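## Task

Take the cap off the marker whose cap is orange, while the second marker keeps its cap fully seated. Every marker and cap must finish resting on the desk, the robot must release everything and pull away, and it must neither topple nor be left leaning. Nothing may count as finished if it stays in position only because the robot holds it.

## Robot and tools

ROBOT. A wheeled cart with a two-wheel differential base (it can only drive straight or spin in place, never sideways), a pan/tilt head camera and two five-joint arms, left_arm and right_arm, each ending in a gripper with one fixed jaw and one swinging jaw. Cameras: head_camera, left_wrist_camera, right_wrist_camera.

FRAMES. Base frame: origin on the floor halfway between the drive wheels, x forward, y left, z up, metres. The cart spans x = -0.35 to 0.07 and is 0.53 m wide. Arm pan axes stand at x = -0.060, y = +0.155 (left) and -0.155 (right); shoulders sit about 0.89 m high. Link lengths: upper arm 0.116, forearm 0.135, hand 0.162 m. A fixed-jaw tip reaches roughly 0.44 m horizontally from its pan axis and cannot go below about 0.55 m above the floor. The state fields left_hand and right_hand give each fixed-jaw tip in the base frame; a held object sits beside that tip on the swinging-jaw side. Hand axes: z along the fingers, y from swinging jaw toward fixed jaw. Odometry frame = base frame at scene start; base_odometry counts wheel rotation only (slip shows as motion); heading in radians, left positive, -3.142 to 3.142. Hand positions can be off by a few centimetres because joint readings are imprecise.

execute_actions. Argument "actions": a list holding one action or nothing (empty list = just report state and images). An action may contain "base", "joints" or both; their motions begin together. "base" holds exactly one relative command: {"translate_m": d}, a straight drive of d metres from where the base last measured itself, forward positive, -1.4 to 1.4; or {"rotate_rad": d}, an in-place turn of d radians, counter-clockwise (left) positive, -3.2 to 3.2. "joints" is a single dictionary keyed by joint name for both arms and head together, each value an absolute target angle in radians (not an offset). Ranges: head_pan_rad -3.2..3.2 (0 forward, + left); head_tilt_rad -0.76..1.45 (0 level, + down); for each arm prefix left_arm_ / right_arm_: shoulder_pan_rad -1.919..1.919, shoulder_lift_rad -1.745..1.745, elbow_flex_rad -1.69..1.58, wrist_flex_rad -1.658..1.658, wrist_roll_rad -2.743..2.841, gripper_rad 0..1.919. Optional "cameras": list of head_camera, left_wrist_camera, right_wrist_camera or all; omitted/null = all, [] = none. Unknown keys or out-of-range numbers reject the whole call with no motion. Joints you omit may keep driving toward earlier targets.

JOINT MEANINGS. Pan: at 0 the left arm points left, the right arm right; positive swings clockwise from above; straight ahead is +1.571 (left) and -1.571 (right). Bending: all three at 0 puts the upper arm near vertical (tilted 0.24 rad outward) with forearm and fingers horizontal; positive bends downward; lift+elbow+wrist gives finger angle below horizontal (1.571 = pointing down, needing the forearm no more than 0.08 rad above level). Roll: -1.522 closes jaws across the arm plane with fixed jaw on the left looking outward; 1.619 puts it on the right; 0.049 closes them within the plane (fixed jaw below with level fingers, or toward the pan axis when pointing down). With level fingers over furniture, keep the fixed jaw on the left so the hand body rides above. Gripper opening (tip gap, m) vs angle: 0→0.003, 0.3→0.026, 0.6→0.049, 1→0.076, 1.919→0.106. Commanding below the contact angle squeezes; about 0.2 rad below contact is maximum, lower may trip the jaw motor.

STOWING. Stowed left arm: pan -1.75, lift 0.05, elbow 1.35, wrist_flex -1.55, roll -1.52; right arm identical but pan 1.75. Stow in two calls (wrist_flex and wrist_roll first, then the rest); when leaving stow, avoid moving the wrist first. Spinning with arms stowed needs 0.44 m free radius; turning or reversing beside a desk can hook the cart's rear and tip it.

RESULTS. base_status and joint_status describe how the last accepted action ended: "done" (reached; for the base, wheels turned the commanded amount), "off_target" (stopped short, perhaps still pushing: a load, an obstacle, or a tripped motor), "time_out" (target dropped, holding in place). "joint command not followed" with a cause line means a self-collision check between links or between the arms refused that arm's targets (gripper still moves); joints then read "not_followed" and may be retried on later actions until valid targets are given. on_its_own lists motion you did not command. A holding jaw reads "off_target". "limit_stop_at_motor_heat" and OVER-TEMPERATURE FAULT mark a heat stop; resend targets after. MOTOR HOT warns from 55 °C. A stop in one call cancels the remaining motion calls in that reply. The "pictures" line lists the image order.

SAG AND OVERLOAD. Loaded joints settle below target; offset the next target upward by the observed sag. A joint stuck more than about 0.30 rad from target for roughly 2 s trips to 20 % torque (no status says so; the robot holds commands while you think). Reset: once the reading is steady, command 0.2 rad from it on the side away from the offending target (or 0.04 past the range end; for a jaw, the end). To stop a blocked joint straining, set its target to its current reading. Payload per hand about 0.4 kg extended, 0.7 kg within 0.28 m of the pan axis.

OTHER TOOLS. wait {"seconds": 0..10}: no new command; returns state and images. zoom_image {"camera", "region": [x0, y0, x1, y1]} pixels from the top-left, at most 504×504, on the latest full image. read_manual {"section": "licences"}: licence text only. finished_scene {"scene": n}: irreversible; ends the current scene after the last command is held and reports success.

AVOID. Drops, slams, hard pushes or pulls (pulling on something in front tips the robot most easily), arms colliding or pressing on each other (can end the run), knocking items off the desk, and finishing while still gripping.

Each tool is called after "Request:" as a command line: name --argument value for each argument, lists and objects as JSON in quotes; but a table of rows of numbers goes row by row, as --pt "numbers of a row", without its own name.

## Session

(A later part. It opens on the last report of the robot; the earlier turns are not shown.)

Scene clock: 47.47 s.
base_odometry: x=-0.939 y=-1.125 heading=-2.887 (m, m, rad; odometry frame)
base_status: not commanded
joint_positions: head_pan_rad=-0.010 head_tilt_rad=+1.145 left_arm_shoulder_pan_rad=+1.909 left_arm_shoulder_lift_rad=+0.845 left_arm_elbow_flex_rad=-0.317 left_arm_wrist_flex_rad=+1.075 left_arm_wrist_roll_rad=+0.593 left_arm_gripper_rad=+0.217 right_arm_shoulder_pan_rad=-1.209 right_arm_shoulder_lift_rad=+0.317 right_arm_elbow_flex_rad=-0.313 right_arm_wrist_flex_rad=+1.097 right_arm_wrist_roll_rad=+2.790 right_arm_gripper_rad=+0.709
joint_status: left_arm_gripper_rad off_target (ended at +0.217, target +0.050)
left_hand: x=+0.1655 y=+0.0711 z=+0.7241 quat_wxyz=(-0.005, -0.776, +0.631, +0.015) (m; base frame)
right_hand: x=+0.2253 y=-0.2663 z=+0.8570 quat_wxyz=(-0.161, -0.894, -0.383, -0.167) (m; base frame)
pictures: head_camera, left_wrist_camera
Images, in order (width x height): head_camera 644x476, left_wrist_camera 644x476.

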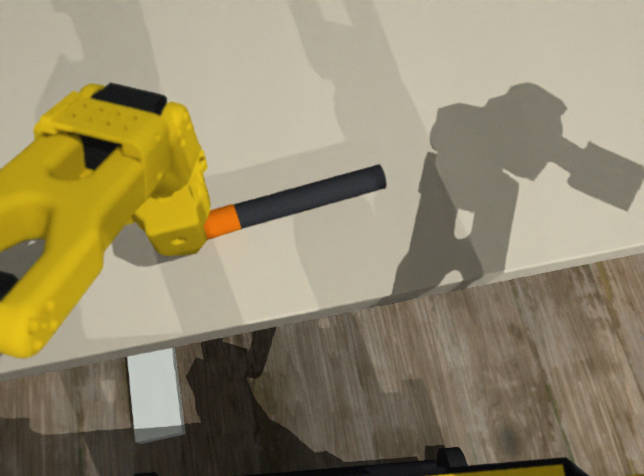

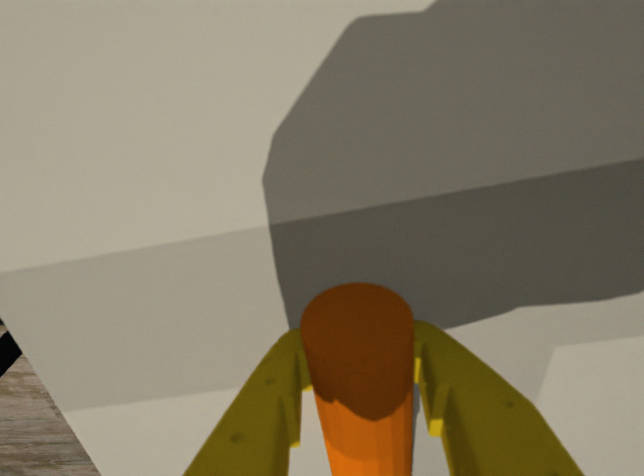

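Request:
execute_actions --actions '[{"joints":{"left_arm_wrist_roll_rad":0.45}}]' --cameras '[]'

Request:
execute_actions --actions '[{"joints":{"left_arm_gripper_rad":0.7}}]' --cameras '[]'

Request:
execute_actions --actions '[{"joints":{"left_arm_shoulder_lift_rad":0.6,"left_arm_elbow_flex_rad":-0.37,"left_arm_wrist_flex_rad":1.07,"left_arm_shoulder_pan_rad":1.6}}]' --cameras '[]'

Request:
execute_actions --actions '[{"base":{"rotate_rad":0.12}}]' --cameras '[]'

Request:
execute_actions --actions '[{"base":{"translate_m":-0.09},"joints":{"head_tilt_rad":1.0}}]' --cameras '["head_camera"]'

Scene clock: 50.47 s.
base_odometry: x=-0.939 y=-1.125 heading=-2.887 (m, m, rad; odometry frame)
base_status: not commanded
joint_positions: head_pan_rad=-0.010 head_tilt_rad=+1.145 left_arm_shoulder_pan_rad=+1.909 left_arm_shoulder_lift_rad=+0.845 left_arm_elbow_flex_rad=-0.317 left_arm_wrist_flex_rad=+1.075 left_arm_wrist_roll_rad=+0.458 left_arm_gripper_rad=+0.217 right_arm_shoulder_pan_rad=-1.209 right_arm_shoulder_lift_rad=+0.317 right_arm_elbow_flex_rad=-0.313 right_arm_wrist_flex_rad=+1.097 right_arm_wrist_roll_rad=+2.790 right_arm_gripper_rad=+0.709
joint_status: all done
left_hand: x=+0.1653 y=+0.0721 z=+0.7241 quat_wxyz=(-0.006, -0.732, +0.681, +0.015) (m; base frame)
right_hand: x=+0.2253 y=-0.2663 z=+0.8570 quat_wxyz=(-0.161, -0.894, -0.383, -0.167) (m; base frame)
pictures: none
No camera images: the call's "cameras" was empty. Leave "cameras" out to get every camera's image.

Scene clock: 51.33 s.
base_odometry: x=-0.939 y=-1.125 heading=-2.887 (m, m, rad; odometry frame)
base_status: not commanded
joint_positions: head_pan_rad=-0.010 head_tilt_rad=+1.145 left_arm_shoulder_pan_rad=+1.909 left_arm_shoulder_lift_rad=+0.845 left_arm_elbow_flex_rad=-0.317 left_arm_wrist_flex_rad=+1.075 left_arm_wrist_roll_rad=+0.458 left_arm_gripper_rad=+0.688 right_arm_shoulder_pan_rad=-1.209 right_arm_shoulder_lift_rad=+0.317 right_arm_elbow_flex_rad=-0.313 right_arm_wrist_flex_rad=+1.097 right_arm_wrist_roll_rad=+2.790 right_arm_gripper_rad=+0.709
joint_status: all done
left_hand: x=+0.1653 y=+0.0721 z=+0.7241 quat_wxyz=(-0.006, -0.732, +0.681, +0.015) (m; base frame)
right_hand: x=+0.2253 y=-0.2663 z=+0.8570 quat_wxyz=(-0.161, -0.894, -0.383, -0.167) (m; base frame)
pictures: none
No camera images: the call's "cameras" was empty. Leave "cameras" out to get every camera's image.

Scene clock: 52.30 s.
base_odometry: x=-0.939 y=-1.125 heading=-2.887 (m, m, rad; odometry frame)
base_status: not commanded
joint_positions: head_pan_rad=-0.010 head_tilt_rad=+1.145 left_arm_shoulder_pan_rad=+1.608 left_arm_shoulder_lift_rad=+0.656 left_arm_elbow_flex_rad=-0.343 left_arm_wrist_flex_rad=+1.075 left_arm_wrist_roll_rad=+0.458 left_arm_gripper_rad=+0.689 right_arm_shoulder_pan_rad=-1.209 right_arm_shoulder_lift_rad=+0.317 right_arm_elbow_flex_rad=-0.313 right_arm_wrist_flex_rad=+1.097 right_arm_wrist_roll_rad=+2.790 right_arm_gripper_rad=+0.709
joint_status: all done
left_hand: x=+0.2130 y=+0.1413 z=+0.7703 quat_wxyz=(+0.049, -0.822, +0.562, -0.077) (m; base frame)
right_hand: x=+0.2253 y=-0.2663 z=+0.8570 quat_wxyz=(-0.161, -0.894, -0.383, -0.167) (m; base frame)
pictures: none
No camera images: the call's "cameras" was empty. Leave "cameras" out to get every camera's image.

Scene clock: 53.10 s.
base_odometry: x=-0.938 y=-1.125 heading=-2.767 (m, m, rad; odometry frame)
base_status: done
joint_positions: head_pan_rad=-0.010 head_tilt_rad=+1.145 left_arm_shoulder_pan_rad=+1.606 left_arm_shoulder_lift_rad=+0.656 left_arm_elbow_flex_rad=-0.343 left_arm_wrist_flex_rad=+1.075 left_arm_wrist_roll_rad=+0.458 left_arm_gripper_rad=+0.689 right_arm_shoulder_pan_rad=-1.209 right_arm_shoulder_lift_rad=+0.317 right_arm_elbow_flex_rad=-0.313 right_arm_wrist_flex_rad=+1.097 right_arm_wrist_roll_rad=+2.790 right_arm_gripper_rad=+0.709
joint_status: not commanded
left_hand: x=+0.2130 y=+0.1417 z=+0.7703 quat_wxyz=(+0.049, -0.823, +0.561, -0.077) (m; base frame)
right_hand: x=+0.2253 y=-0.2663 z=+0.8570 quat_wxyz=(-0.161, -0.894, -0.383, -0.167) (m; base frame)
pictures: none
No camera images: the call's "cameras" was empty. Leave "cameras" out to get every camera's image.

Scene clock: 54.33 s.
base_odometry: x=-0.854 y=-1.092 heading=-2.770 (m, m, rad; odometry frame)
base_status: done
joint_positions: head_pan_rad=-0.010 head_tilt_rad=+1.015 left_arm_shoulder_pan_rad=+1.606 left_arm_shoulder_lift_rad=+0.656 left_arm_elbow_flex_rad=-0.343 left_arm_wrist_flex_rad=+1.075 left_arm_wrist_roll_rad=+0.458 left_arm_gripper_rad=+0.689 right_arm_shoulder_pan_rad=-1.209 right_arm_shoulder_lift_rad=+0.317 right_arm_elbow_flex_rad=-0.313 right_arm_wrist_flex_rad=+1.097 right_arm_wrist_roll_rad=+2.790 right_arm_gripper_rad=+0.709
joint_status: all done
left_hand: x=+0.2130 y=+0.1417 z=+0.7703 quat_wxyz=(+0.049, -0.823, +0.561, -0.077) (m; base frame)
right_hand: x=+0.2253 y=-0.2663 z=+0.8570 quat_wxyz=(-0.161, -0.894, -0.383, -0.167) (m; base frame)
pictures: head_camera
Images, in order (width x height): head_camera 644x476.

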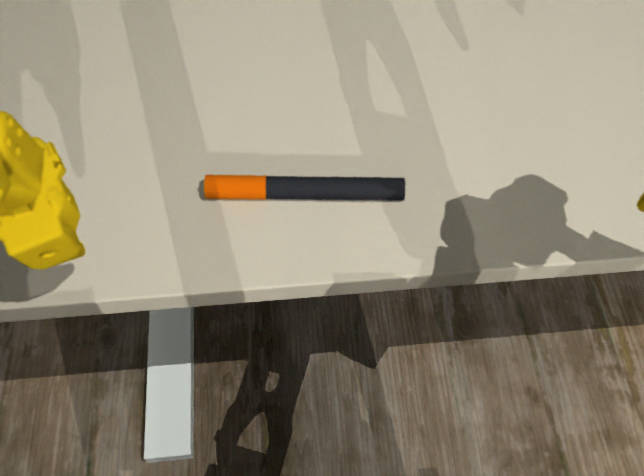

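Request:
execute_actions --actions '[{"base":{"translate_m":0.03},"joints":{"right_arm_shoulder_pan_rad":-1.91,"right_arm_shoulder_lift_rad":0.72,"right_arm_elbow_flex_rad":-0.4,"right_arm_wrist_flex_rad":0.6,"right_arm_wrist_roll_rad":2.83}}]' --cameras '["head_camera","right_wrist_camera"]'

Scene clock: 56.23 s.
base_odometry: x=-0.883 y=-1.103 heading=-2.769 (m, m, rad; odometry frame)
base_status: done
joint_positions: head_pan_rad=-0.010 head_tilt_rad=+1.015 left_arm_shoulder_pan_rad=+1.606 left_arm_shoulder_lift_rad=+0.656 left_arm_elbow_flex_rad=-0.343 left_arm_wrist_flex_rad=+1.075 left_arm_wrist_roll_rad=+0.458 left_arm_gripper_rad=+0.689 right_arm_shoulder_pan_rad=-1.899 right_arm_shoulder_lift_rad=+0.739 right_arm_elbow_flex_rad=-0.364 right_arm_wrist_flex_rad=+0.611 right_arm_wrist_roll_rad=+2.819 right_arm_gripper_rad=+0.709
joint_status: all done
left_hand: x=+0.2130 y=+0.1417 z=+0.7703 quat_wxyz=(+0.049, -0.823, +0.561, -0.077) (m; base frame)
right_hand: x=+0.2713 y=-0.0451 z=+0.7839 quat_wxyz=(-0.122, -0.691, -0.663, -0.261) (m; base frame)
pictures: head_camera, right_wrist_camera
Images, in order (width x height): head_camera 644x476, right_wrist_camera 644x476.

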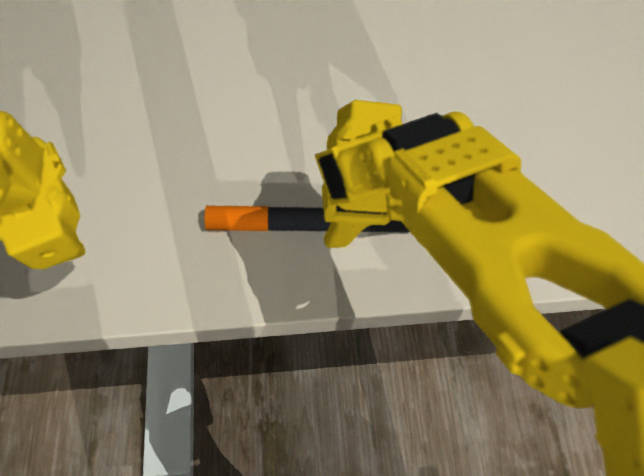

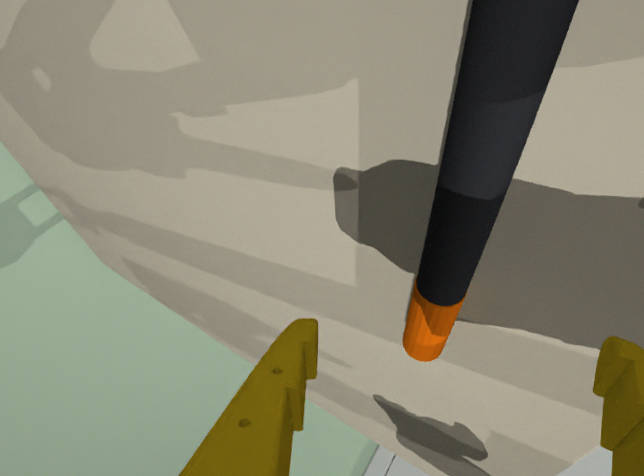

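Request:
execute_actions --actions '[{"joints":{"right_arm_shoulder_pan_rad":-1.83,"right_arm_shoulder_lift_rad":0.82,"right_arm_elbow_flex_rad":-0.36,"right_arm_wrist_flex_rad":0.5}}]' --cameras '["head_camera","right_wrist_camera"]'

Scene clock: 57.47 s.
base_odometry: x=-0.883 y=-1.103 heading=-2.769 (m, m, rad; odometry frame)
base_status: not commanded
joint_positions: head_pan_rad=-0.010 head_tilt_rad=+1.015 left_arm_shoulder_pan_rad=+1.606 left_arm_shoulder_lift_rad=+0.656 left_arm_elbow_flex_rad=-0.343 left_arm_wrist_flex_rad=+1.075 left_arm_wrist_roll_rad=+0.458 left_arm_gripper_rad=+0.689 right_arm_shoulder_pan_rad=-1.841 right_arm_shoulder_lift_rad=+0.840 right_arm_elbow_flex_rad=-0.354 right_arm_wrist_flex_rad=+0.510 right_arm_wrist_roll_rad=+2.819 right_arm_gripper_rad=+0.709
joint_status: all done
left_hand: x=+0.2130 y=+0.1417 z=+0.7703 quat_wxyz=(+0.049, -0.823, +0.561, -0.077) (m; base frame)
right_hand: x=+0.2763 y=-0.0648 z=+0.7592 quat_wxyz=(-0.127, -0.711, -0.643, -0.253) (m; base frame)
pictures: head_camera, right_wrist_camera
Images, in order (width x height): head_camera 644x476, right_wrist_camera 644x476.

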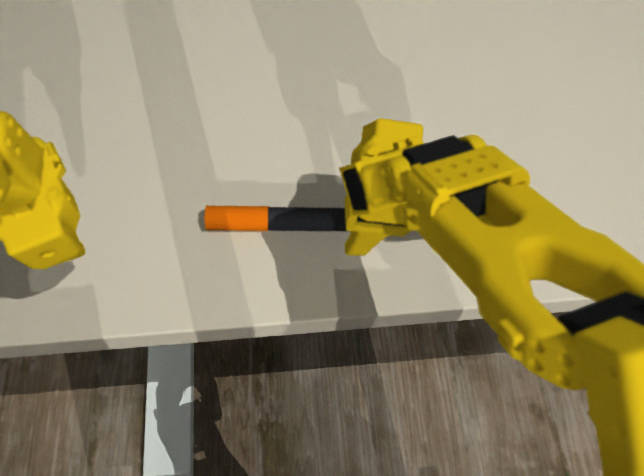

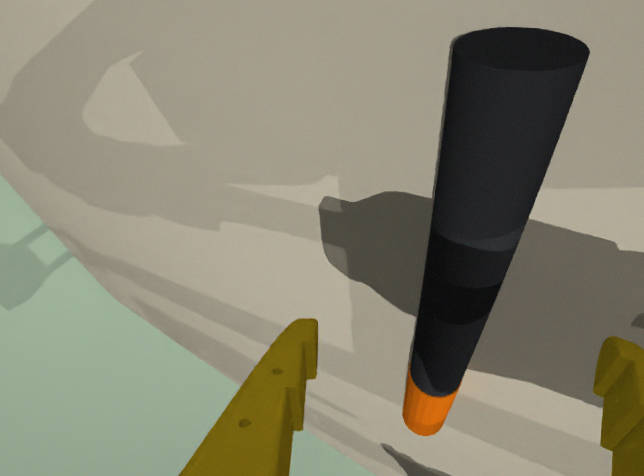

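Request:
execute_actions --actions '[{"joints":{"right_arm_shoulder_lift_rad":0.92,"right_arm_elbow_flex_rad":-0.33,"right_arm_wrist_flex_rad":0.4}}]' --cameras '["head_camera","right_wrist_camera"]'

Scene clock: 58.60 s.
base_odometry: x=-0.883 y=-1.103 heading=-2.769 (m, m, rad; odometry frame)
base_status: not commanded
joint_positions: head_pan_rad=-0.010 head_tilt_rad=+1.015 left_arm_shoulder_pan_rad=+1.606 left_arm_shoulder_lift_rad=+0.656 left_arm_elbow_flex_rad=-0.343 left_arm_wrist_flex_rad=+1.075 left_arm_wrist_roll_rad=+0.458 left_arm_gripper_rad=+0.689 right_arm_shoulder_pan_rad=-1.839 right_arm_shoulder_lift_rad=+0.908 right_arm_elbow_flex_rad=-0.327 right_arm_wrist_flex_rad=+0.407 right_arm_wrist_roll_rad=+2.819 right_arm_gripper_rad=+0.708
joint_status: all done
left_hand: x=+0.2130 y=+0.1417 z=+0.7703 quat_wxyz=(+0.049, -0.823, +0.561, -0.077) (m; base frame)
right_hand: x=+0.2749 y=-0.0658 z=+0.7416 quat_wxyz=(-0.129, -0.711, -0.642, -0.257) (m; base frame)
pictures: head_camera, right_wrist_camera
Images, in order (width x height): head_camera 644x476, right_wrist_camera 644x476.

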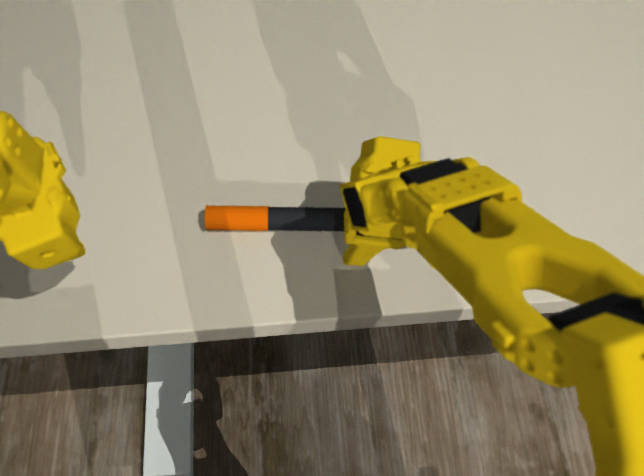

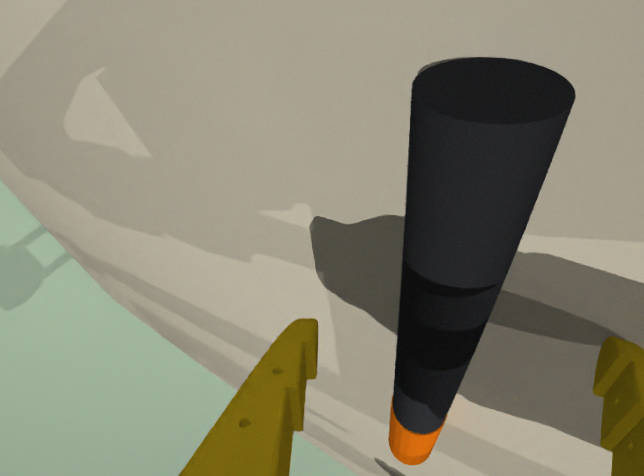

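Request:
execute_actions --actions '[{"joints":{"right_arm_gripper_rad":0.05,"right_arm_shoulder_lift_rad":0.92}}]' --cameras '["head_camera","right_wrist_camera"]'

Scene clock: 59.77 s.
base_odometry: x=-0.883 y=-1.103 heading=-2.769 (m, m, rad; odometry frame)
base_status: not commanded
joint_positions: head_pan_rad=-0.010 head_tilt_rad=+1.015 left_arm_shoulder_pan_rad=+1.606 left_arm_shoulder_lift_rad=+0.656 left_arm_elbow_flex_rad=-0.343 left_arm_wrist_flex_rad=+1.075 left_arm_wrist_roll_rad=+0.458 left_arm_gripper_rad=+0.689 right_arm_shoulder_pan_rad=-1.839 right_arm_shoulder_lift_rad=+0.939 right_arm_elbow_flex_rad=-0.327 right_arm_wrist_flex_rad=+0.404 right_arm_wrist_roll_rad=+2.819 right_arm_gripper_rad=+0.063
joint_status: all done
left_hand: x=+0.2130 y=+0.1417 z=+0.7703 quat_wxyz=(+0.049, -0.823, +0.561, -0.077) (m; base frame)
right_hand: x=+0.2706 y=-0.0670 z=+0.7322 quat_wxyz=(-0.123, -0.714, -0.644, -0.245) (m; base frame)
pictures: head_camera, right_wrist_camera
Images, in order (width x height): head_camera 644x476, right_wrist_camera 644x476.

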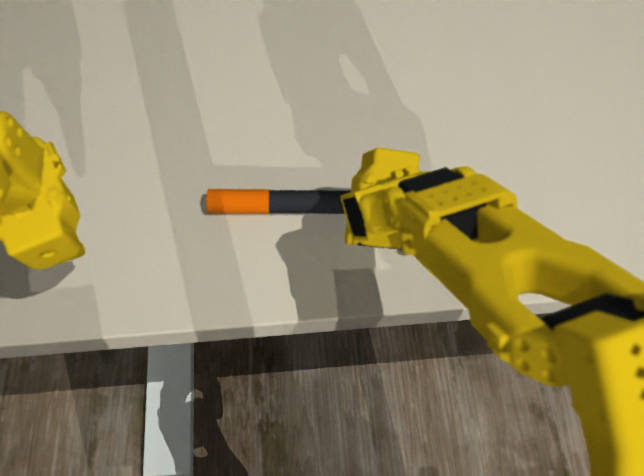

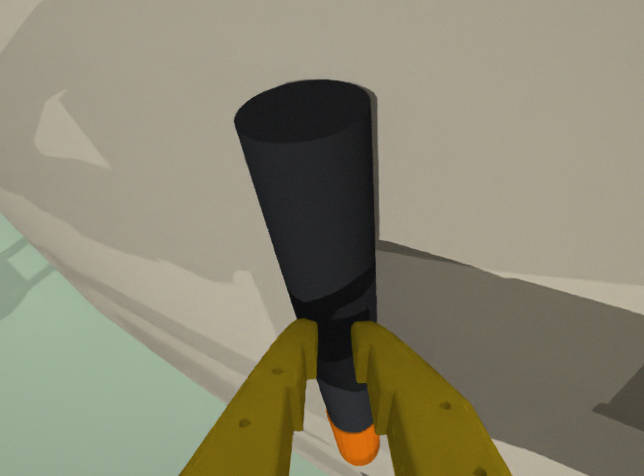

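Request:
execute_actions --actions '[{"joints":{"right_arm_gripper_rad":0.65,"right_arm_shoulder_lift_rad":0.7}}]' --cameras '[]'

Request:
execute_actions --actions '[{"base":{"translate_m":0.06},"joints":{"right_arm_shoulder_pan_rad":-1.88,"right_arm_shoulder_lift_rad":0.66,"right_arm_elbow_flex_rad":-0.47,"right_arm_wrist_flex_rad":1.1,"head_tilt_rad":1.1}}]' --cameras '["head_camera","right_wrist_camera"]'

Scene clock: 61.37 s.
base_odometry: x=-0.883 y=-1.103 heading=-2.769 (m, m, rad; odometry frame)
base_status: not commanded
joint_positions: head_pan_rad=-0.010 head_tilt_rad=+1.015 left_arm_shoulder_pan_rad=+1.606 left_arm_shoulder_lift_rad=+0.656 left_arm_elbow_flex_rad=-0.343 left_arm_wrist_flex_rad=+1.075 left_arm_wrist_roll_rad=+0.458 left_arm_gripper_rad=+0.689 right_arm_shoulder_pan_rad=-1.839 right_arm_shoulder_lift_rad=+0.761 right_arm_elbow_flex_rad=-0.324 right_arm_wrist_flex_rad=+0.404 right_arm_wrist_roll_rad=+2.819 right_arm_gripper_rad=+0.640
joint_status: all done
left_hand: x=+0.2130 y=+0.1417 z=+0.7703 quat_wxyz=(+0.049, -0.823, +0.561, -0.077) (m; base frame)
right_hand: x=+0.2930 y=-0.0608 z=+0.7892 quat_wxyz=(-0.160, -0.693, -0.626, -0.319) (m; base frame)
pictures: none
No camera images: the call's "cameras" was empty. Leave "cameras" out to get every camera's image.

Scene clock: 62.63 s.
base_odometry: x=-0.938 y=-1.125 heading=-2.769 (m, m, rad; odometry frame)
base_status: done
joint_positions: head_pan_rad=-0.010 head_tilt_rad=+1.095 left_arm_shoulder_pan_rad=+1.606 left_arm_shoulder_lift_rad=+0.656 left_arm_elbow_flex_rad=-0.343 left_arm_wrist_flex_rad=+1.075 left_arm_wrist_roll_rad=+0.458 left_arm_gripper_rad=+0.689 right_arm_shoulder_pan_rad=-1.870 right_arm_shoulder_lift_rad=+0.718 right_arm_elbow_flex_rad=-0.434 right_arm_wrist_flex_rad=+1.094 right_arm_wrist_roll_rad=+2.819 right_arm_gripper_rad=+0.641
joint_status: all done
left_hand: x=+0.2130 y=+0.1417 z=+0.7703 quat_wxyz=(+0.049, -0.823, +0.561, -0.077) (m; base frame)
right_hand: x=+0.2223 y=-0.0709 z=+0.7715 quat_wxyz=(-0.042, -0.729, -0.678, -0.087) (m; base frame)
pictures: head_camera, right_wrist_camera
Images, in order (width x height): head_camera 644x476, right_wrist_camera 644x476.

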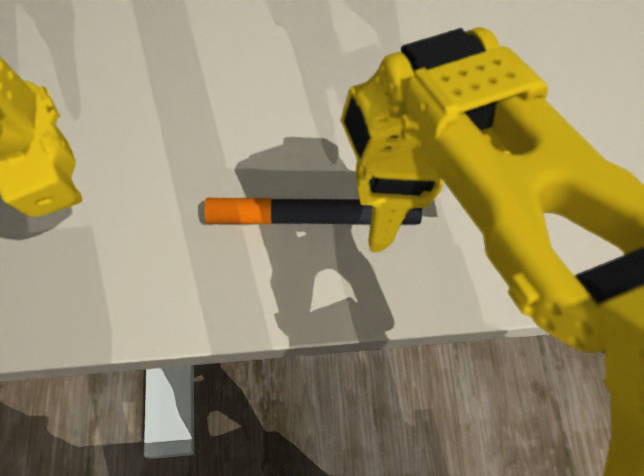

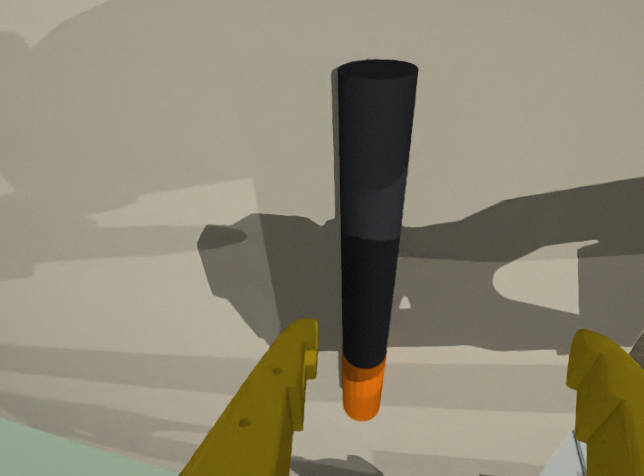

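Request:
execute_actions --actions '[{"joints":{"right_arm_shoulder_lift_rad":0.76,"right_arm_wrist_flex_rad":0.9}}]' --cameras '["head_camera","right_wrist_camera"]'

Scene clock: 64.03 s.
base_odometry: x=-0.938 y=-1.125 heading=-2.769 (m, m, rad; odometry frame)
base_status: not commanded
joint_positions: head_pan_rad=-0.010 head_tilt_rad=+1.095 left_arm_shoulder_pan_rad=+1.606 left_arm_shoulder_lift_rad=+0.656 left_arm_elbow_flex_rad=-0.343 left_arm_wrist_flex_rad=+1.075 left_arm_wrist_roll_rad=+0.458 left_arm_gripper_rad=+0.689 right_arm_shoulder_pan_rad=-1.870 right_arm_shoulder_lift_rad=+0.777 right_arm_elbow_flex_rad=-0.437 right_arm_wrist_flex_rad=+0.909 right_arm_wrist_roll_rad=+2.819 right_arm_gripper_rad=+0.641
joint_status: all done
left_hand: x=+0.2130 y=+0.1417 z=+0.7703 quat_wxyz=(+0.049, -0.823, +0.561, -0.077) (m; base frame)
right_hand: x=+0.2429 y=-0.0645 z=+0.7645 quat_wxyz=(-0.070, -0.723, -0.672, -0.144) (m; base frame)
pictures: head_camera, right_wrist_camera
Images, in order (width x height): head_camera 644x476, right_wrist_camera 644x476.

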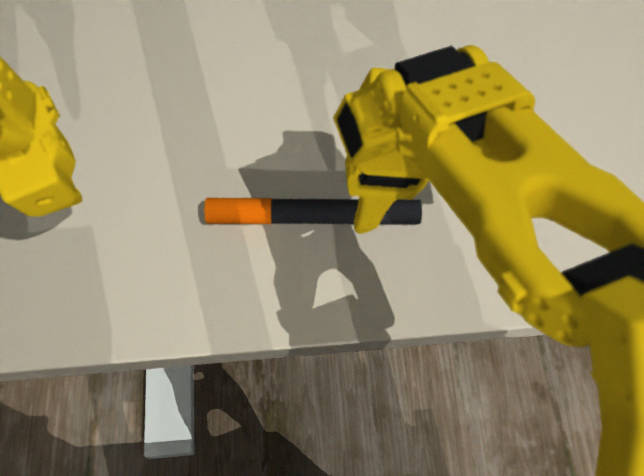

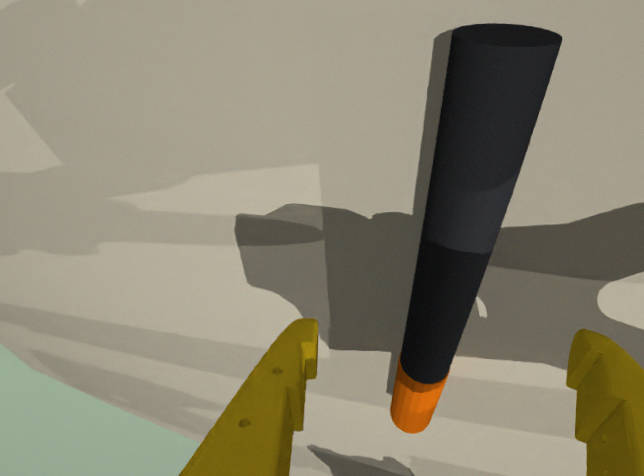

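Request:
execute_actions --actions '[{"joints":{"right_arm_shoulder_lift_rad":0.87,"right_arm_shoulder_pan_rad":-1.84}}]' --cameras '["head_camera","right_wrist_camera"]'

Scene clock: 65.00 s.
base_odometry: x=-0.938 y=-1.125 heading=-2.769 (m, m, rad; odometry frame)
base_status: not commanded
joint_positions: head_pan_rad=-0.010 head_tilt_rad=+1.095 left_arm_shoulder_pan_rad=+1.606 left_arm_shoulder_lift_rad=+0.656 left_arm_elbow_flex_rad=-0.343 left_arm_wrist_flex_rad=+1.075 left_arm_wrist_roll_rad=+0.458 left_arm_gripper_rad=+0.689 right_arm_shoulder_pan_rad=-1.850 right_arm_shoulder_lift_rad=+0.889 right_arm_elbow_flex_rad=-0.437 right_arm_wrist_flex_rad=+0.909 right_arm_wrist_roll_rad=+2.819 right_arm_gripper_rad=+0.641
joint_status: all done
left_hand: x=+0.2130 y=+0.1417 z=+0.7703 quat_wxyz=(+0.049, -0.823, +0.561, -0.077) (m; base frame)
right_hand: x=+0.2290 y=-0.0751 z=+0.7334 quat_wxyz=(-0.047, -0.735, -0.670, -0.094) (m; base frame)
pictures: head_camera, right_wrist_camera
Images, in order (width x height): head_camera 644x476, right_wrist_camera 644x476.

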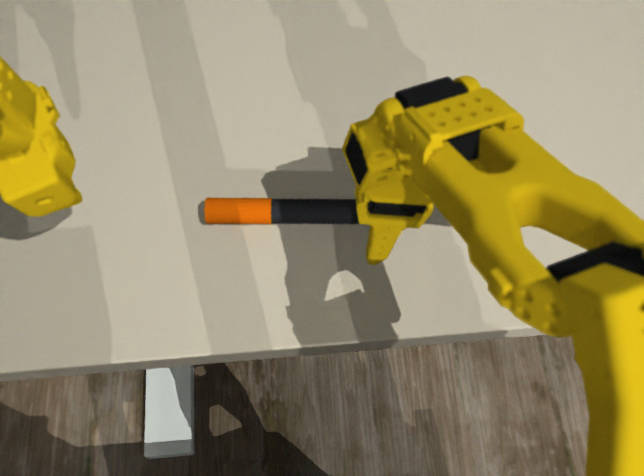

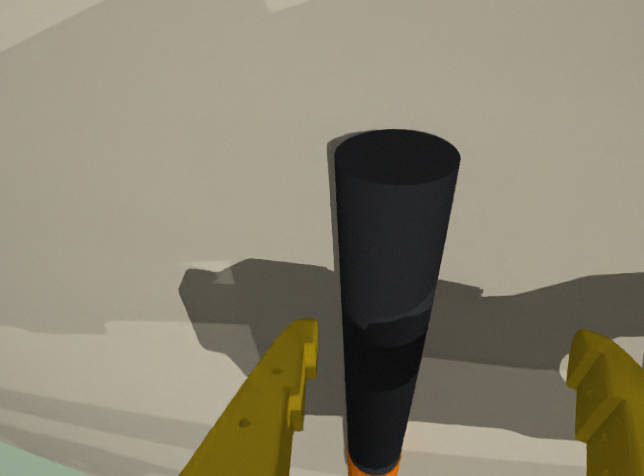

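Request:
execute_actions --actions '[{"joints":{"right_arm_shoulder_lift_rad":0.93,"right_arm_wrist_flex_rad":0.83}}]' --cameras '["right_wrist_camera"]'

Scene clock: 66.00 s.
base_odometry: x=-0.938 y=-1.125 heading=-2.769 (m, m, rad; odometry frame)
base_status: not commanded
joint_positions: head_pan_rad=-0.010 head_tilt_rad=+1.095 left_arm_shoulder_pan_rad=+1.606 left_arm_shoulder_lift_rad=+0.656 left_arm_elbow_flex_rad=-0.343 left_arm_wrist_flex_rad=+1.075 left_arm_wrist_roll_rad=+0.458 left_arm_gripper_rad=+0.689 right_arm_shoulder_pan_rad=-1.850 right_arm_shoulder_lift_rad=+0.931 right_arm_elbow_flex_rad=-0.451 right_arm_wrist_flex_rad=+0.841 right_arm_wrist_roll_rad=+2.819 right_arm_gripper_rad=+0.644
joint_status: all done
left_hand: x=+0.2130 y=+0.1417 z=+0.7703 quat_wxyz=(+0.049, -0.823, +0.561, -0.077) (m; base frame)
right_hand: x=+0.2353 y=-0.0733 z=+0.7274 quat_wxyz=(-0.055, -0.733, -0.669, -0.112) (m; base frame)
pictures: right_wrist_camera
Images, in order (width x height): right_wrist_camera 644x476.

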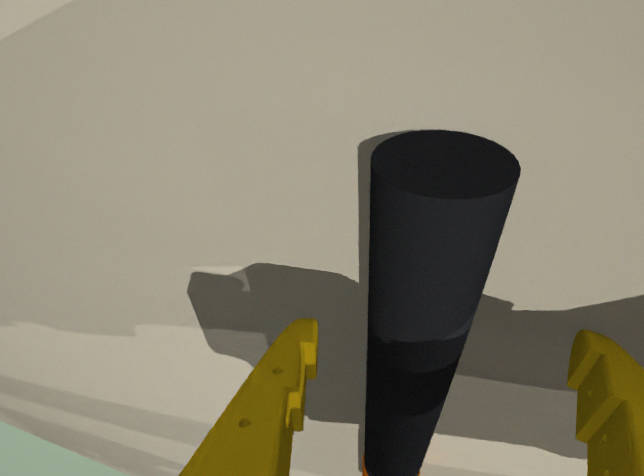

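Request:
execute_actions --actions '[{"joints":{"right_arm_gripper_rad":0.33,"right_arm_wrist_flex_rad":0.9}}]' --cameras '["right_wrist_camera"]'

Request:
execute_actions --actions '[{"joints":{"right_arm_gripper_rad":0.05}}]' --cameras '["right_wrist_camera","head_camera"]'

Scene clock: 67.07 s.
base_odometry: x=-0.938 y=-1.125 heading=-2.769 (m, m, rad; odometry frame)
base_status: not commanded
joint_positions: head_pan_rad=-0.010 head_tilt_rad=+1.095 left_arm_shoulder_pan_rad=+1.606 left_arm_shoulder_lift_rad=+0.656 left_arm_elbow_flex_rad=-0.343 left_arm_wrist_flex_rad=+1.075 left_arm_wrist_roll_rad=+0.458 left_arm_gripper_rad=+0.689 right_arm_shoulder_pan_rad=-1.850 right_arm_shoulder_lift_rad=+0.934 right_arm_elbow_flex_rad=-0.453 right_arm_wrist_flex_rad=+0.895 right_arm_wrist_roll_rad=+2.819 right_arm_gripper_rad=+0.340
joint_status: all done
left_hand: x=+0.2130 y=+0.1417 z=+0.7703 quat_wxyz=(+0.049, -0.823, +0.561, -0.077) (m; base frame)
right_hand: x=+0.2271 y=-0.0756 z=+0.7245 quat_wxyz=(-0.043, -0.735, -0.671, -0.087) (m; base frame)
pictures: right_wrist_camera
Images, in order (width x height): right_wrist_camera 644x476.

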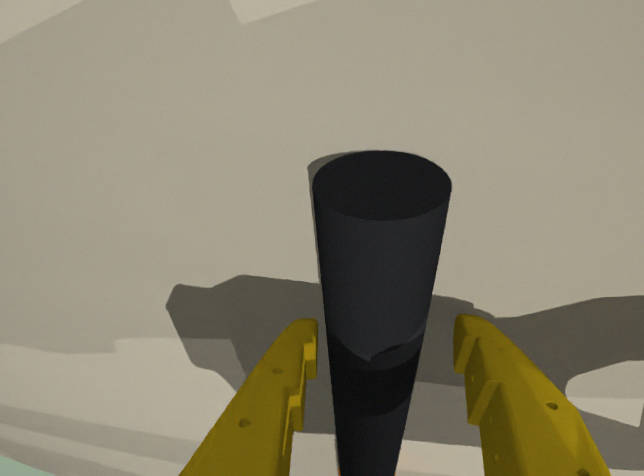

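Scene clock: 67.73 s.
base_odometry: x=-0.938 y=-1.125 heading=-2.769 (m, m, rad; odometry frame)
base_status: not commanded
joint_positions: head_pan_rad=-0.010 head_tilt_rad=+1.095 left_arm_shoulder_pan_rad=+1.606 left_arm_shoulder_lift_rad=+0.656 left_arm_elbow_flex_rad=-0.343 left_arm_wrist_flex_rad=+1.075 left_arm_wrist_roll_rad=+0.458 left_arm_gripper_rad=+0.689 right_arm_shoulder_pan_rad=-1.850 right_arm_shoulder_lift_rad=+0.940 right_arm_elbow_flex_rad=-0.453 right_arm_wrist_flex_rad=+0.896 right_arm_wrist_roll_rad=+2.819 right_arm_gripper_rad=+0.207
joint_status: right_arm_gripper_rad off_target (ended at +0.207, target +0.050)
left_hand: x=+0.2130 y=+0.1417 z=+0.7703 quat_wxyz=(+0.049, -0.823, +0.561, -0.077) (m; base frame)
right_hand: x=+0.2259 y=-0.0760 z=+0.7228 quat_wxyz=(-0.041, -0.736, -0.671, -0.084) (m; base frame)
pictures: head_camera, right_wrist_camera
Images, in order (width x height): head_camera 644x476, right_wrist_camera 644x476.

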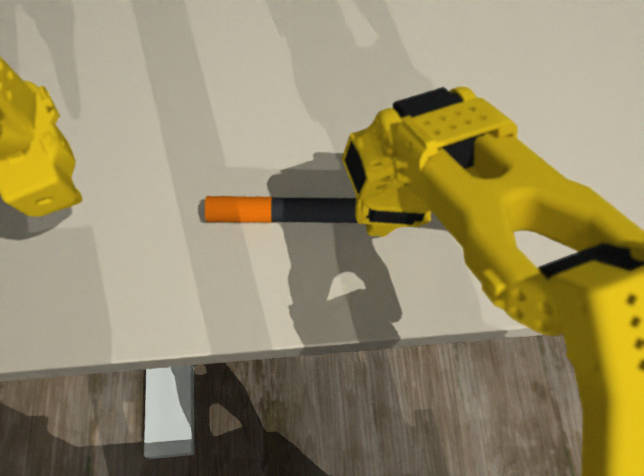

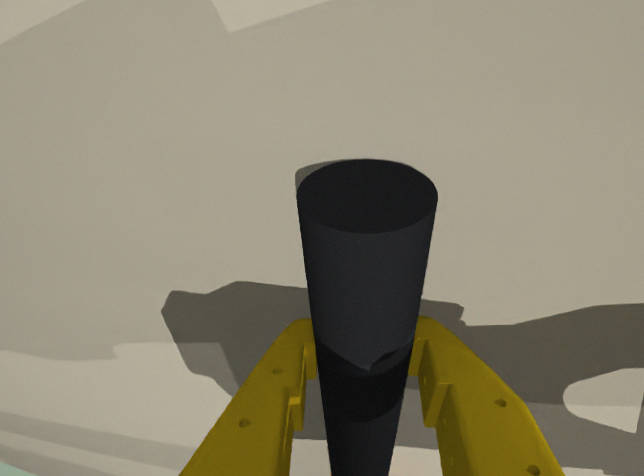

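Request:
execute_actions --actions '[{"joints":{"right_arm_shoulder_lift_rad":0.87,"right_arm_shoulder_pan_rad":-1.68,"right_arm_gripper_rad":0.02}}]' --cameras '["left_wrist_camera","head_camera"]'

Scene clock: 69.03 s.
base_odometry: x=-0.938 y=-1.125 heading=-2.769 (m, m, rad; odometry frame)
base_status: not commanded
joint_positions: head_pan_rad=-0.010 head_tilt_rad=+1.095 left_arm_shoulder_pan_rad=+1.606 left_arm_shoulder_lift_rad=+0.656 left_arm_elbow_flex_rad=-0.343 left_arm_wrist_flex_rad=+1.075 left_arm_wrist_roll_rad=+0.458 left_arm_gripper_rad=+0.689 right_arm_shoulder_pan_rad=-1.691 right_arm_shoulder_lift_rad=+0.934 right_arm_elbow_flex_rad=-0.453 right_arm_wrist_flex_rad=+0.896 right_arm_wrist_roll_rad=+2.819 right_arm_gripper_rad=+0.206
joint_status: right_arm_gripper_rad off_target (ended at +0.206, target +0.020); the others done
left_hand: x=+0.2130 y=+0.1417 z=+0.7703 quat_wxyz=(+0.049, -0.823, +0.561, -0.077) (m; base frame)
right_hand: x=+0.2358 y=-0.1223 z=+0.7245 quat_wxyz=(-0.050, -0.786, -0.610, -0.083) (m; base frame)
pictures: head_camera, left_wrist_camera
Images, in order (width x height): head_camera 644x476, left_wrist_camera 644x476.

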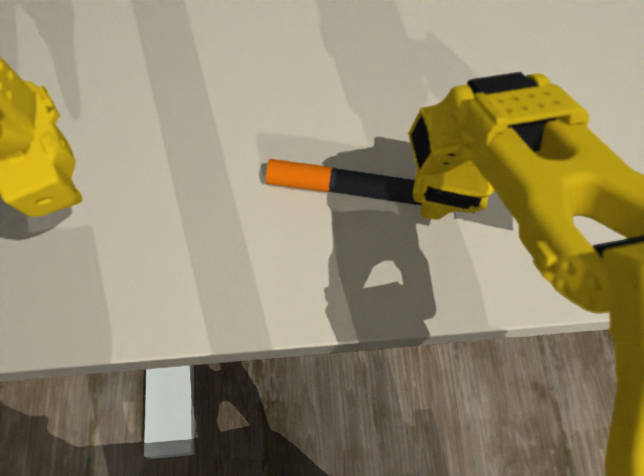

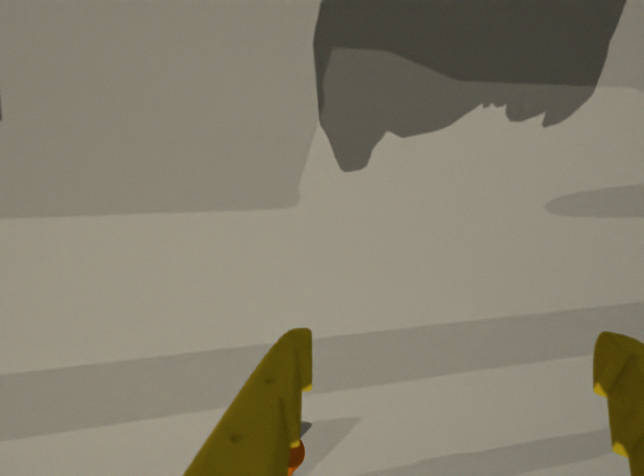

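Request:
execute_actions --actions '[{"joints":{"right_arm_shoulder_lift_rad":0.85,"right_arm_shoulder_pan_rad":-1.9}}]' --cameras '[]'

Request:
execute_actions --actions '[{"joints":{"left_arm_shoulder_pan_rad":1.85,"left_arm_shoulder_lift_rad":0.62,"left_arm_elbow_flex_rad":-0.47,"left_arm_wrist_flex_rad":1.2,"left_arm_wrist_roll_rad":0.35}}]' --cameras '["left_wrist_camera","head_camera"]'

Scene clock: 70.53 s.
base_odometry: x=-0.938 y=-1.125 heading=-2.769 (m, m, rad; odometry frame)
base_status: not commanded
joint_positions: head_pan_rad=-0.010 head_tilt_rad=+1.095 left_arm_shoulder_pan_rad=+1.606 left_arm_shoulder_lift_rad=+0.656 left_arm_elbow_flex_rad=-0.343 left_arm_wrist_flex_rad=+1.075 left_arm_wrist_roll_rad=+0.458 left_arm_gripper_rad=+0.689 right_arm_shoulder_pan_rad=-1.890 right_arm_shoulder_lift_rad=+0.914 right_arm_elbow_flex_rad=-0.453 right_arm_wrist_flex_rad=+0.896 right_arm_wrist_roll_rad=+2.819 right_arm_gripper_rad=+0.206
joint_status: all done
left_hand: x=+0.2130 y=+0.1417 z=+0.7703 quat_wxyz=(+0.049, -0.823, +0.561, -0.077) (m; base frame)
right_hand: x=+0.2266 y=-0.0633 z=+0.7298 quat_wxyz=(-0.045, -0.721, -0.685, -0.096) (m; base frame)
pictures: none
No camera images: the call's "cameras" was empty. Leave "cameras" out to get every camera's image.

Scene clock: 71.43 s.
base_odometry: x=-0.938 y=-1.125 heading=-2.769 (m, m, rad; odometry frame)
base_status: not commanded
joint_positions: head_pan_rad=-0.010 head_tilt_rad=+1.095 left_arm_shoulder_pan_rad=+1.843 left_arm_shoulder_lift_rad=+0.656 left_arm_elbow_flex_rad=-0.440 left_arm_wrist_flex_rad=+1.195 left_arm_wrist_roll_rad=+0.358 left_arm_gripper_rad=+0.689 right_arm_shoulder_pan_rad=-1.890 right_arm_shoulder_lift_rad=+0.914 right_arm_elbow_flex_rad=-0.453 right_arm_wrist_flex_rad=+0.896 right_arm_wrist_roll_rad=+2.819 right_arm_gripper_rad=+0.206
joint_status: all done
left_hand: x=+0.2015 y=+0.0792 z=+0.7825 quat_wxyz=(+0.038, -0.718, +0.692, -0.070) (m; base frame)
right_hand: x=+0.2266 y=-0.0633 z=+0.7298 quat_wxyz=(-0.045, -0.721, -0.685, -0.096) (m; base frame)
pictures: head_camera, left_wrist_camera
Images, in order (width x height): head_camera 644x476, left_wrist_camera 644x476.

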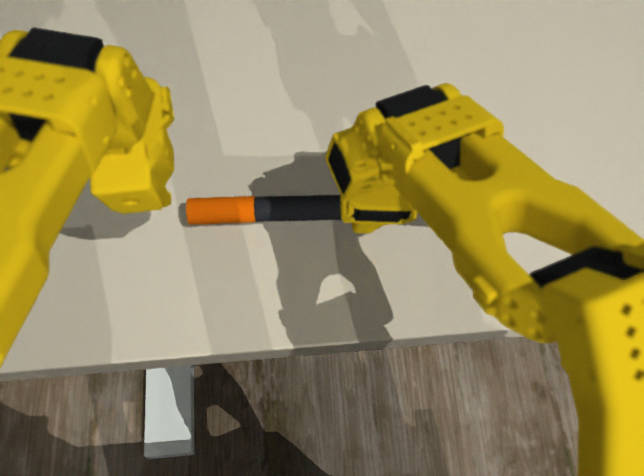

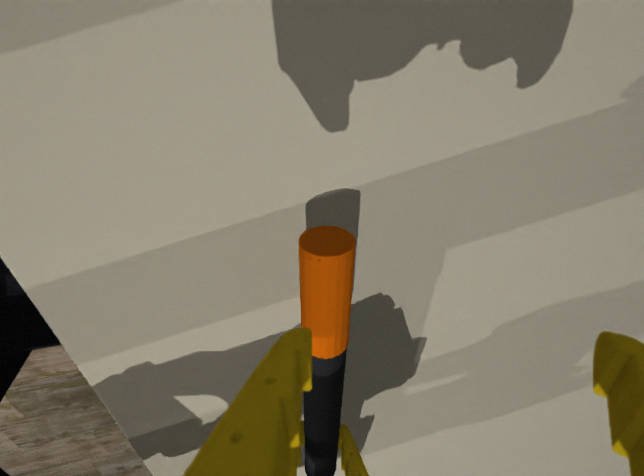

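Request:
execute_actions --actions '[{"joints":{"left_arm_shoulder_pan_rad":1.915,"left_arm_shoulder_lift_rad":0.62,"left_arm_elbow_flex_rad":-0.47,"left_arm_wrist_flex_rad":1.42,"left_arm_wrist_roll_rad":0.42}}]' --cameras '[]'

Request:
execute_actions --actions '[{"joints":{"left_arm_shoulder_lift_rad":0.72,"left_arm_elbow_flex_rad":-0.42,"left_arm_wrist_flex_rad":1.25}}]' --cameras '["left_wrist_camera","head_camera"]'

Scene clock: 72.77 s.
base_odometry: x=-0.938 y=-1.125 heading=-2.769 (m, m, rad; odometry frame)
base_status: not commanded
joint_positions: head_pan_rad=-0.010 head_tilt_rad=+1.095 left_arm_shoulder_pan_rad=+1.907 left_arm_shoulder_lift_rad=+0.656 left_arm_elbow_flex_rad=-0.441 left_arm_wrist_flex_rad=+1.414 left_arm_wrist_roll_rad=+0.412 left_arm_gripper_rad=+0.689 right_arm_shoulder_pan_rad=-1.890 right_arm_shoulder_lift_rad=+0.914 right_arm_elbow_flex_rad=-0.453 right_arm_wrist_flex_rad=+0.896 right_arm_wrist_roll_rad=+2.819 right_arm_gripper_rad=+0.206
joint_status: all done
left_hand: x=+0.1632 y=+0.0736 z=+0.7826 quat_wxyz=(-0.012, -0.716, +0.697, +0.026) (m; base frame)
right_hand: x=+0.2266 y=-0.0633 z=+0.7298 quat_wxyz=(-0.045, -0.721, -0.685, -0.096) (m; base frame)
pictures: none
No camera images: the call's "cameras" was empty. Leave "cameras" out to get every camera's image.

Scene clock: 73.60 s.
base_odometry: x=-0.938 y=-1.125 heading=-2.769 (m, m, rad; odometry frame)
base_status: not commanded
joint_positions: head_pan_rad=-0.010 head_tilt_rad=+1.095 left_arm_shoulder_pan_rad=+1.907 left_arm_shoulder_lift_rad=+0.734 left_arm_elbow_flex_rad=-0.417 left_arm_wrist_flex_rad=+1.257 left_arm_wrist_roll_rad=+0.412 left_arm_gripper_rad=+0.689 right_arm_shoulder_pan_rad=-1.890 right_arm_shoulder_lift_rad=+0.914 right_arm_elbow_flex_rad=-0.453 right_arm_wrist_flex_rad=+0.896 right_arm_wrist_roll_rad=+2.819 right_arm_gripper_rad=+0.206
joint_status: all done
left_hand: x=+0.1734 y=+0.0700 z=+0.7611 quat_wxyz=(-0.001, -0.716, +0.698, +0.002) (m; base frame)
right_hand: x=+0.2266 y=-0.0633 z=+0.7298 quat_wxyz=(-0.045, -0.721, -0.685, -0.096) (m; base frame)
pictures: head_camera, left_wrist_camera
Images, in order (width x height): head_camera 644x476, left_wrist_camera 644x476.

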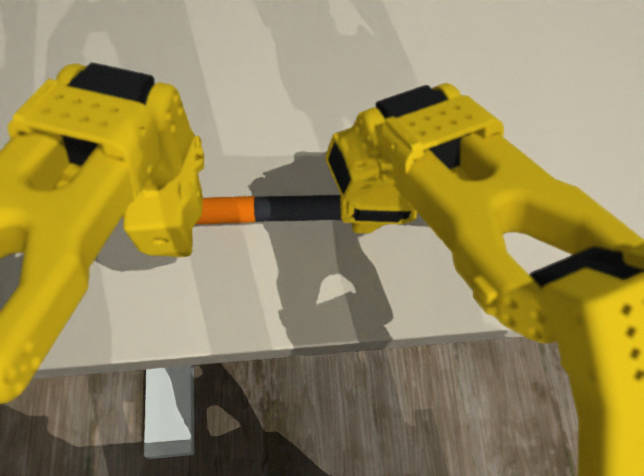

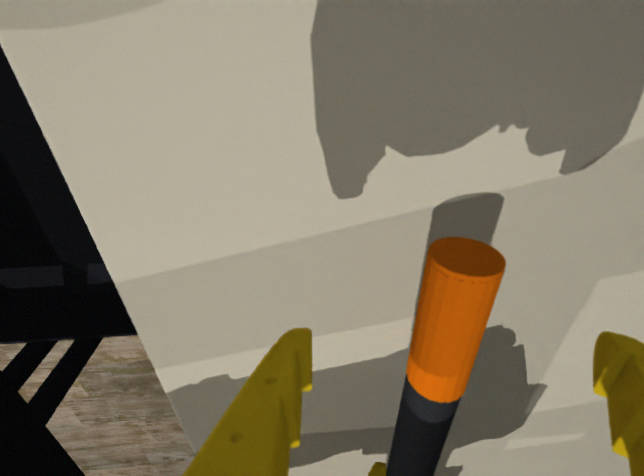

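Request:
execute_actions --actions '[{"joints":{"left_arm_shoulder_lift_rad":0.8,"left_arm_elbow_flex_rad":-0.37,"left_arm_wrist_flex_rad":1.1,"left_arm_wrist_roll_rad":0.33}}]' --cameras '["left_wrist_camera","head_camera"]'

Scene clock: 74.97 s.
base_odometry: x=-0.938 y=-1.125 heading=-2.769 (m, m, rad; odometry frame)
base_status: not commanded
joint_positions: head_pan_rad=-0.010 head_tilt_rad=+1.095 left_arm_shoulder_pan_rad=+1.907 left_arm_shoulder_lift_rad=+0.814 left_arm_elbow_flex_rad=-0.364 left_arm_wrist_flex_rad=+1.107 left_arm_wrist_roll_rad=+0.338 left_arm_gripper_rad=+0.689 right_arm_shoulder_pan_rad=-1.890 right_arm_shoulder_lift_rad=+0.914 right_arm_elbow_flex_rad=-0.453 right_arm_wrist_flex_rad=+0.896 right_arm_wrist_roll_rad=+2.819 right_arm_gripper_rad=+0.206
joint_status: all done
left_hand: x=+0.1751 y=+0.0700 z=+0.7363 quat_wxyz=(+0.003, -0.690, +0.724, -0.006) (m; base frame)
right_hand: x=+0.2266 y=-0.0633 z=+0.7298 quat_wxyz=(-0.045, -0.721, -0.685, -0.096) (m; base frame)
pictures: head_camera, left_wrist_camera
Images, in order (width x height): head_camera 644x476, left_wrist_camera 644x476.

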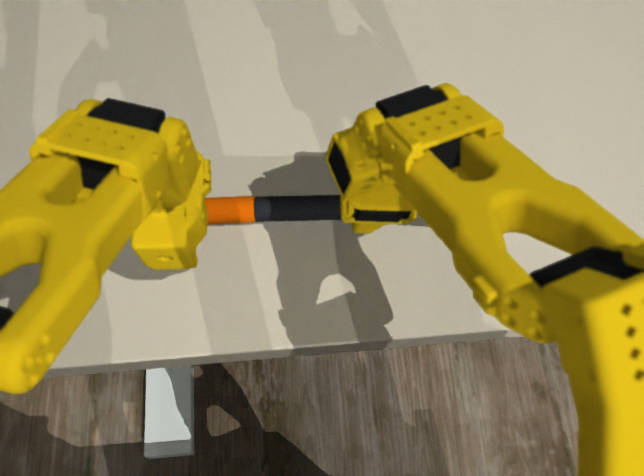

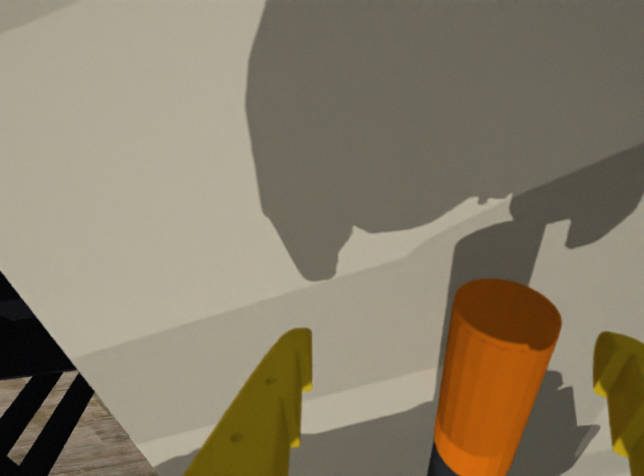

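Request:
execute_actions --actions '[{"joints":{"left_arm_shoulder_lift_rad":0.85,"left_arm_elbow_flex_rad":-0.37,"left_arm_wrist_flex_rad":0.94}}]' --cameras '["left_wrist_camera"]'

Scene clock: 76.03 s.
base_odometry: x=-0.938 y=-1.125 heading=-2.769 (m, m, rad; odometry frame)
base_status: not commanded
joint_positions: head_pan_rad=-0.010 head_tilt_rad=+1.095 left_arm_shoulder_pan_rad=+1.907 left_arm_shoulder_lift_rad=+0.866 left_arm_elbow_flex_rad=-0.364 left_arm_wrist_flex_rad=+0.948 left_arm_wrist_roll_rad=+0.338 left_arm_gripper_rad=+0.689 right_arm_shoulder_pan_rad=-1.890 right_arm_shoulder_lift_rad=+0.914 right_arm_elbow_flex_rad=-0.453 right_arm_wrist_flex_rad=+0.896 right_arm_wrist_roll_rad=+2.819 right_arm_gripper_rad=+0.206
joint_status: all done
left_hand: x=+0.1912 y=+0.0644 z=+0.7250 quat_wxyz=(+0.028, -0.689, +0.722, -0.054) (m; base frame)
right_hand: x=+0.2266 y=-0.0633 z=+0.7298 quat_wxyz=(-0.045, -0.721, -0.685, -0.096) (m; base frame)
pictures: left_wrist_camera
Images, in order (width x height): left_wrist_camera 644x476.

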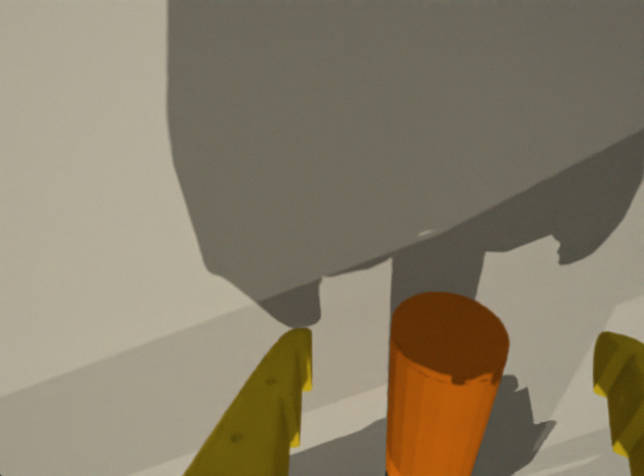

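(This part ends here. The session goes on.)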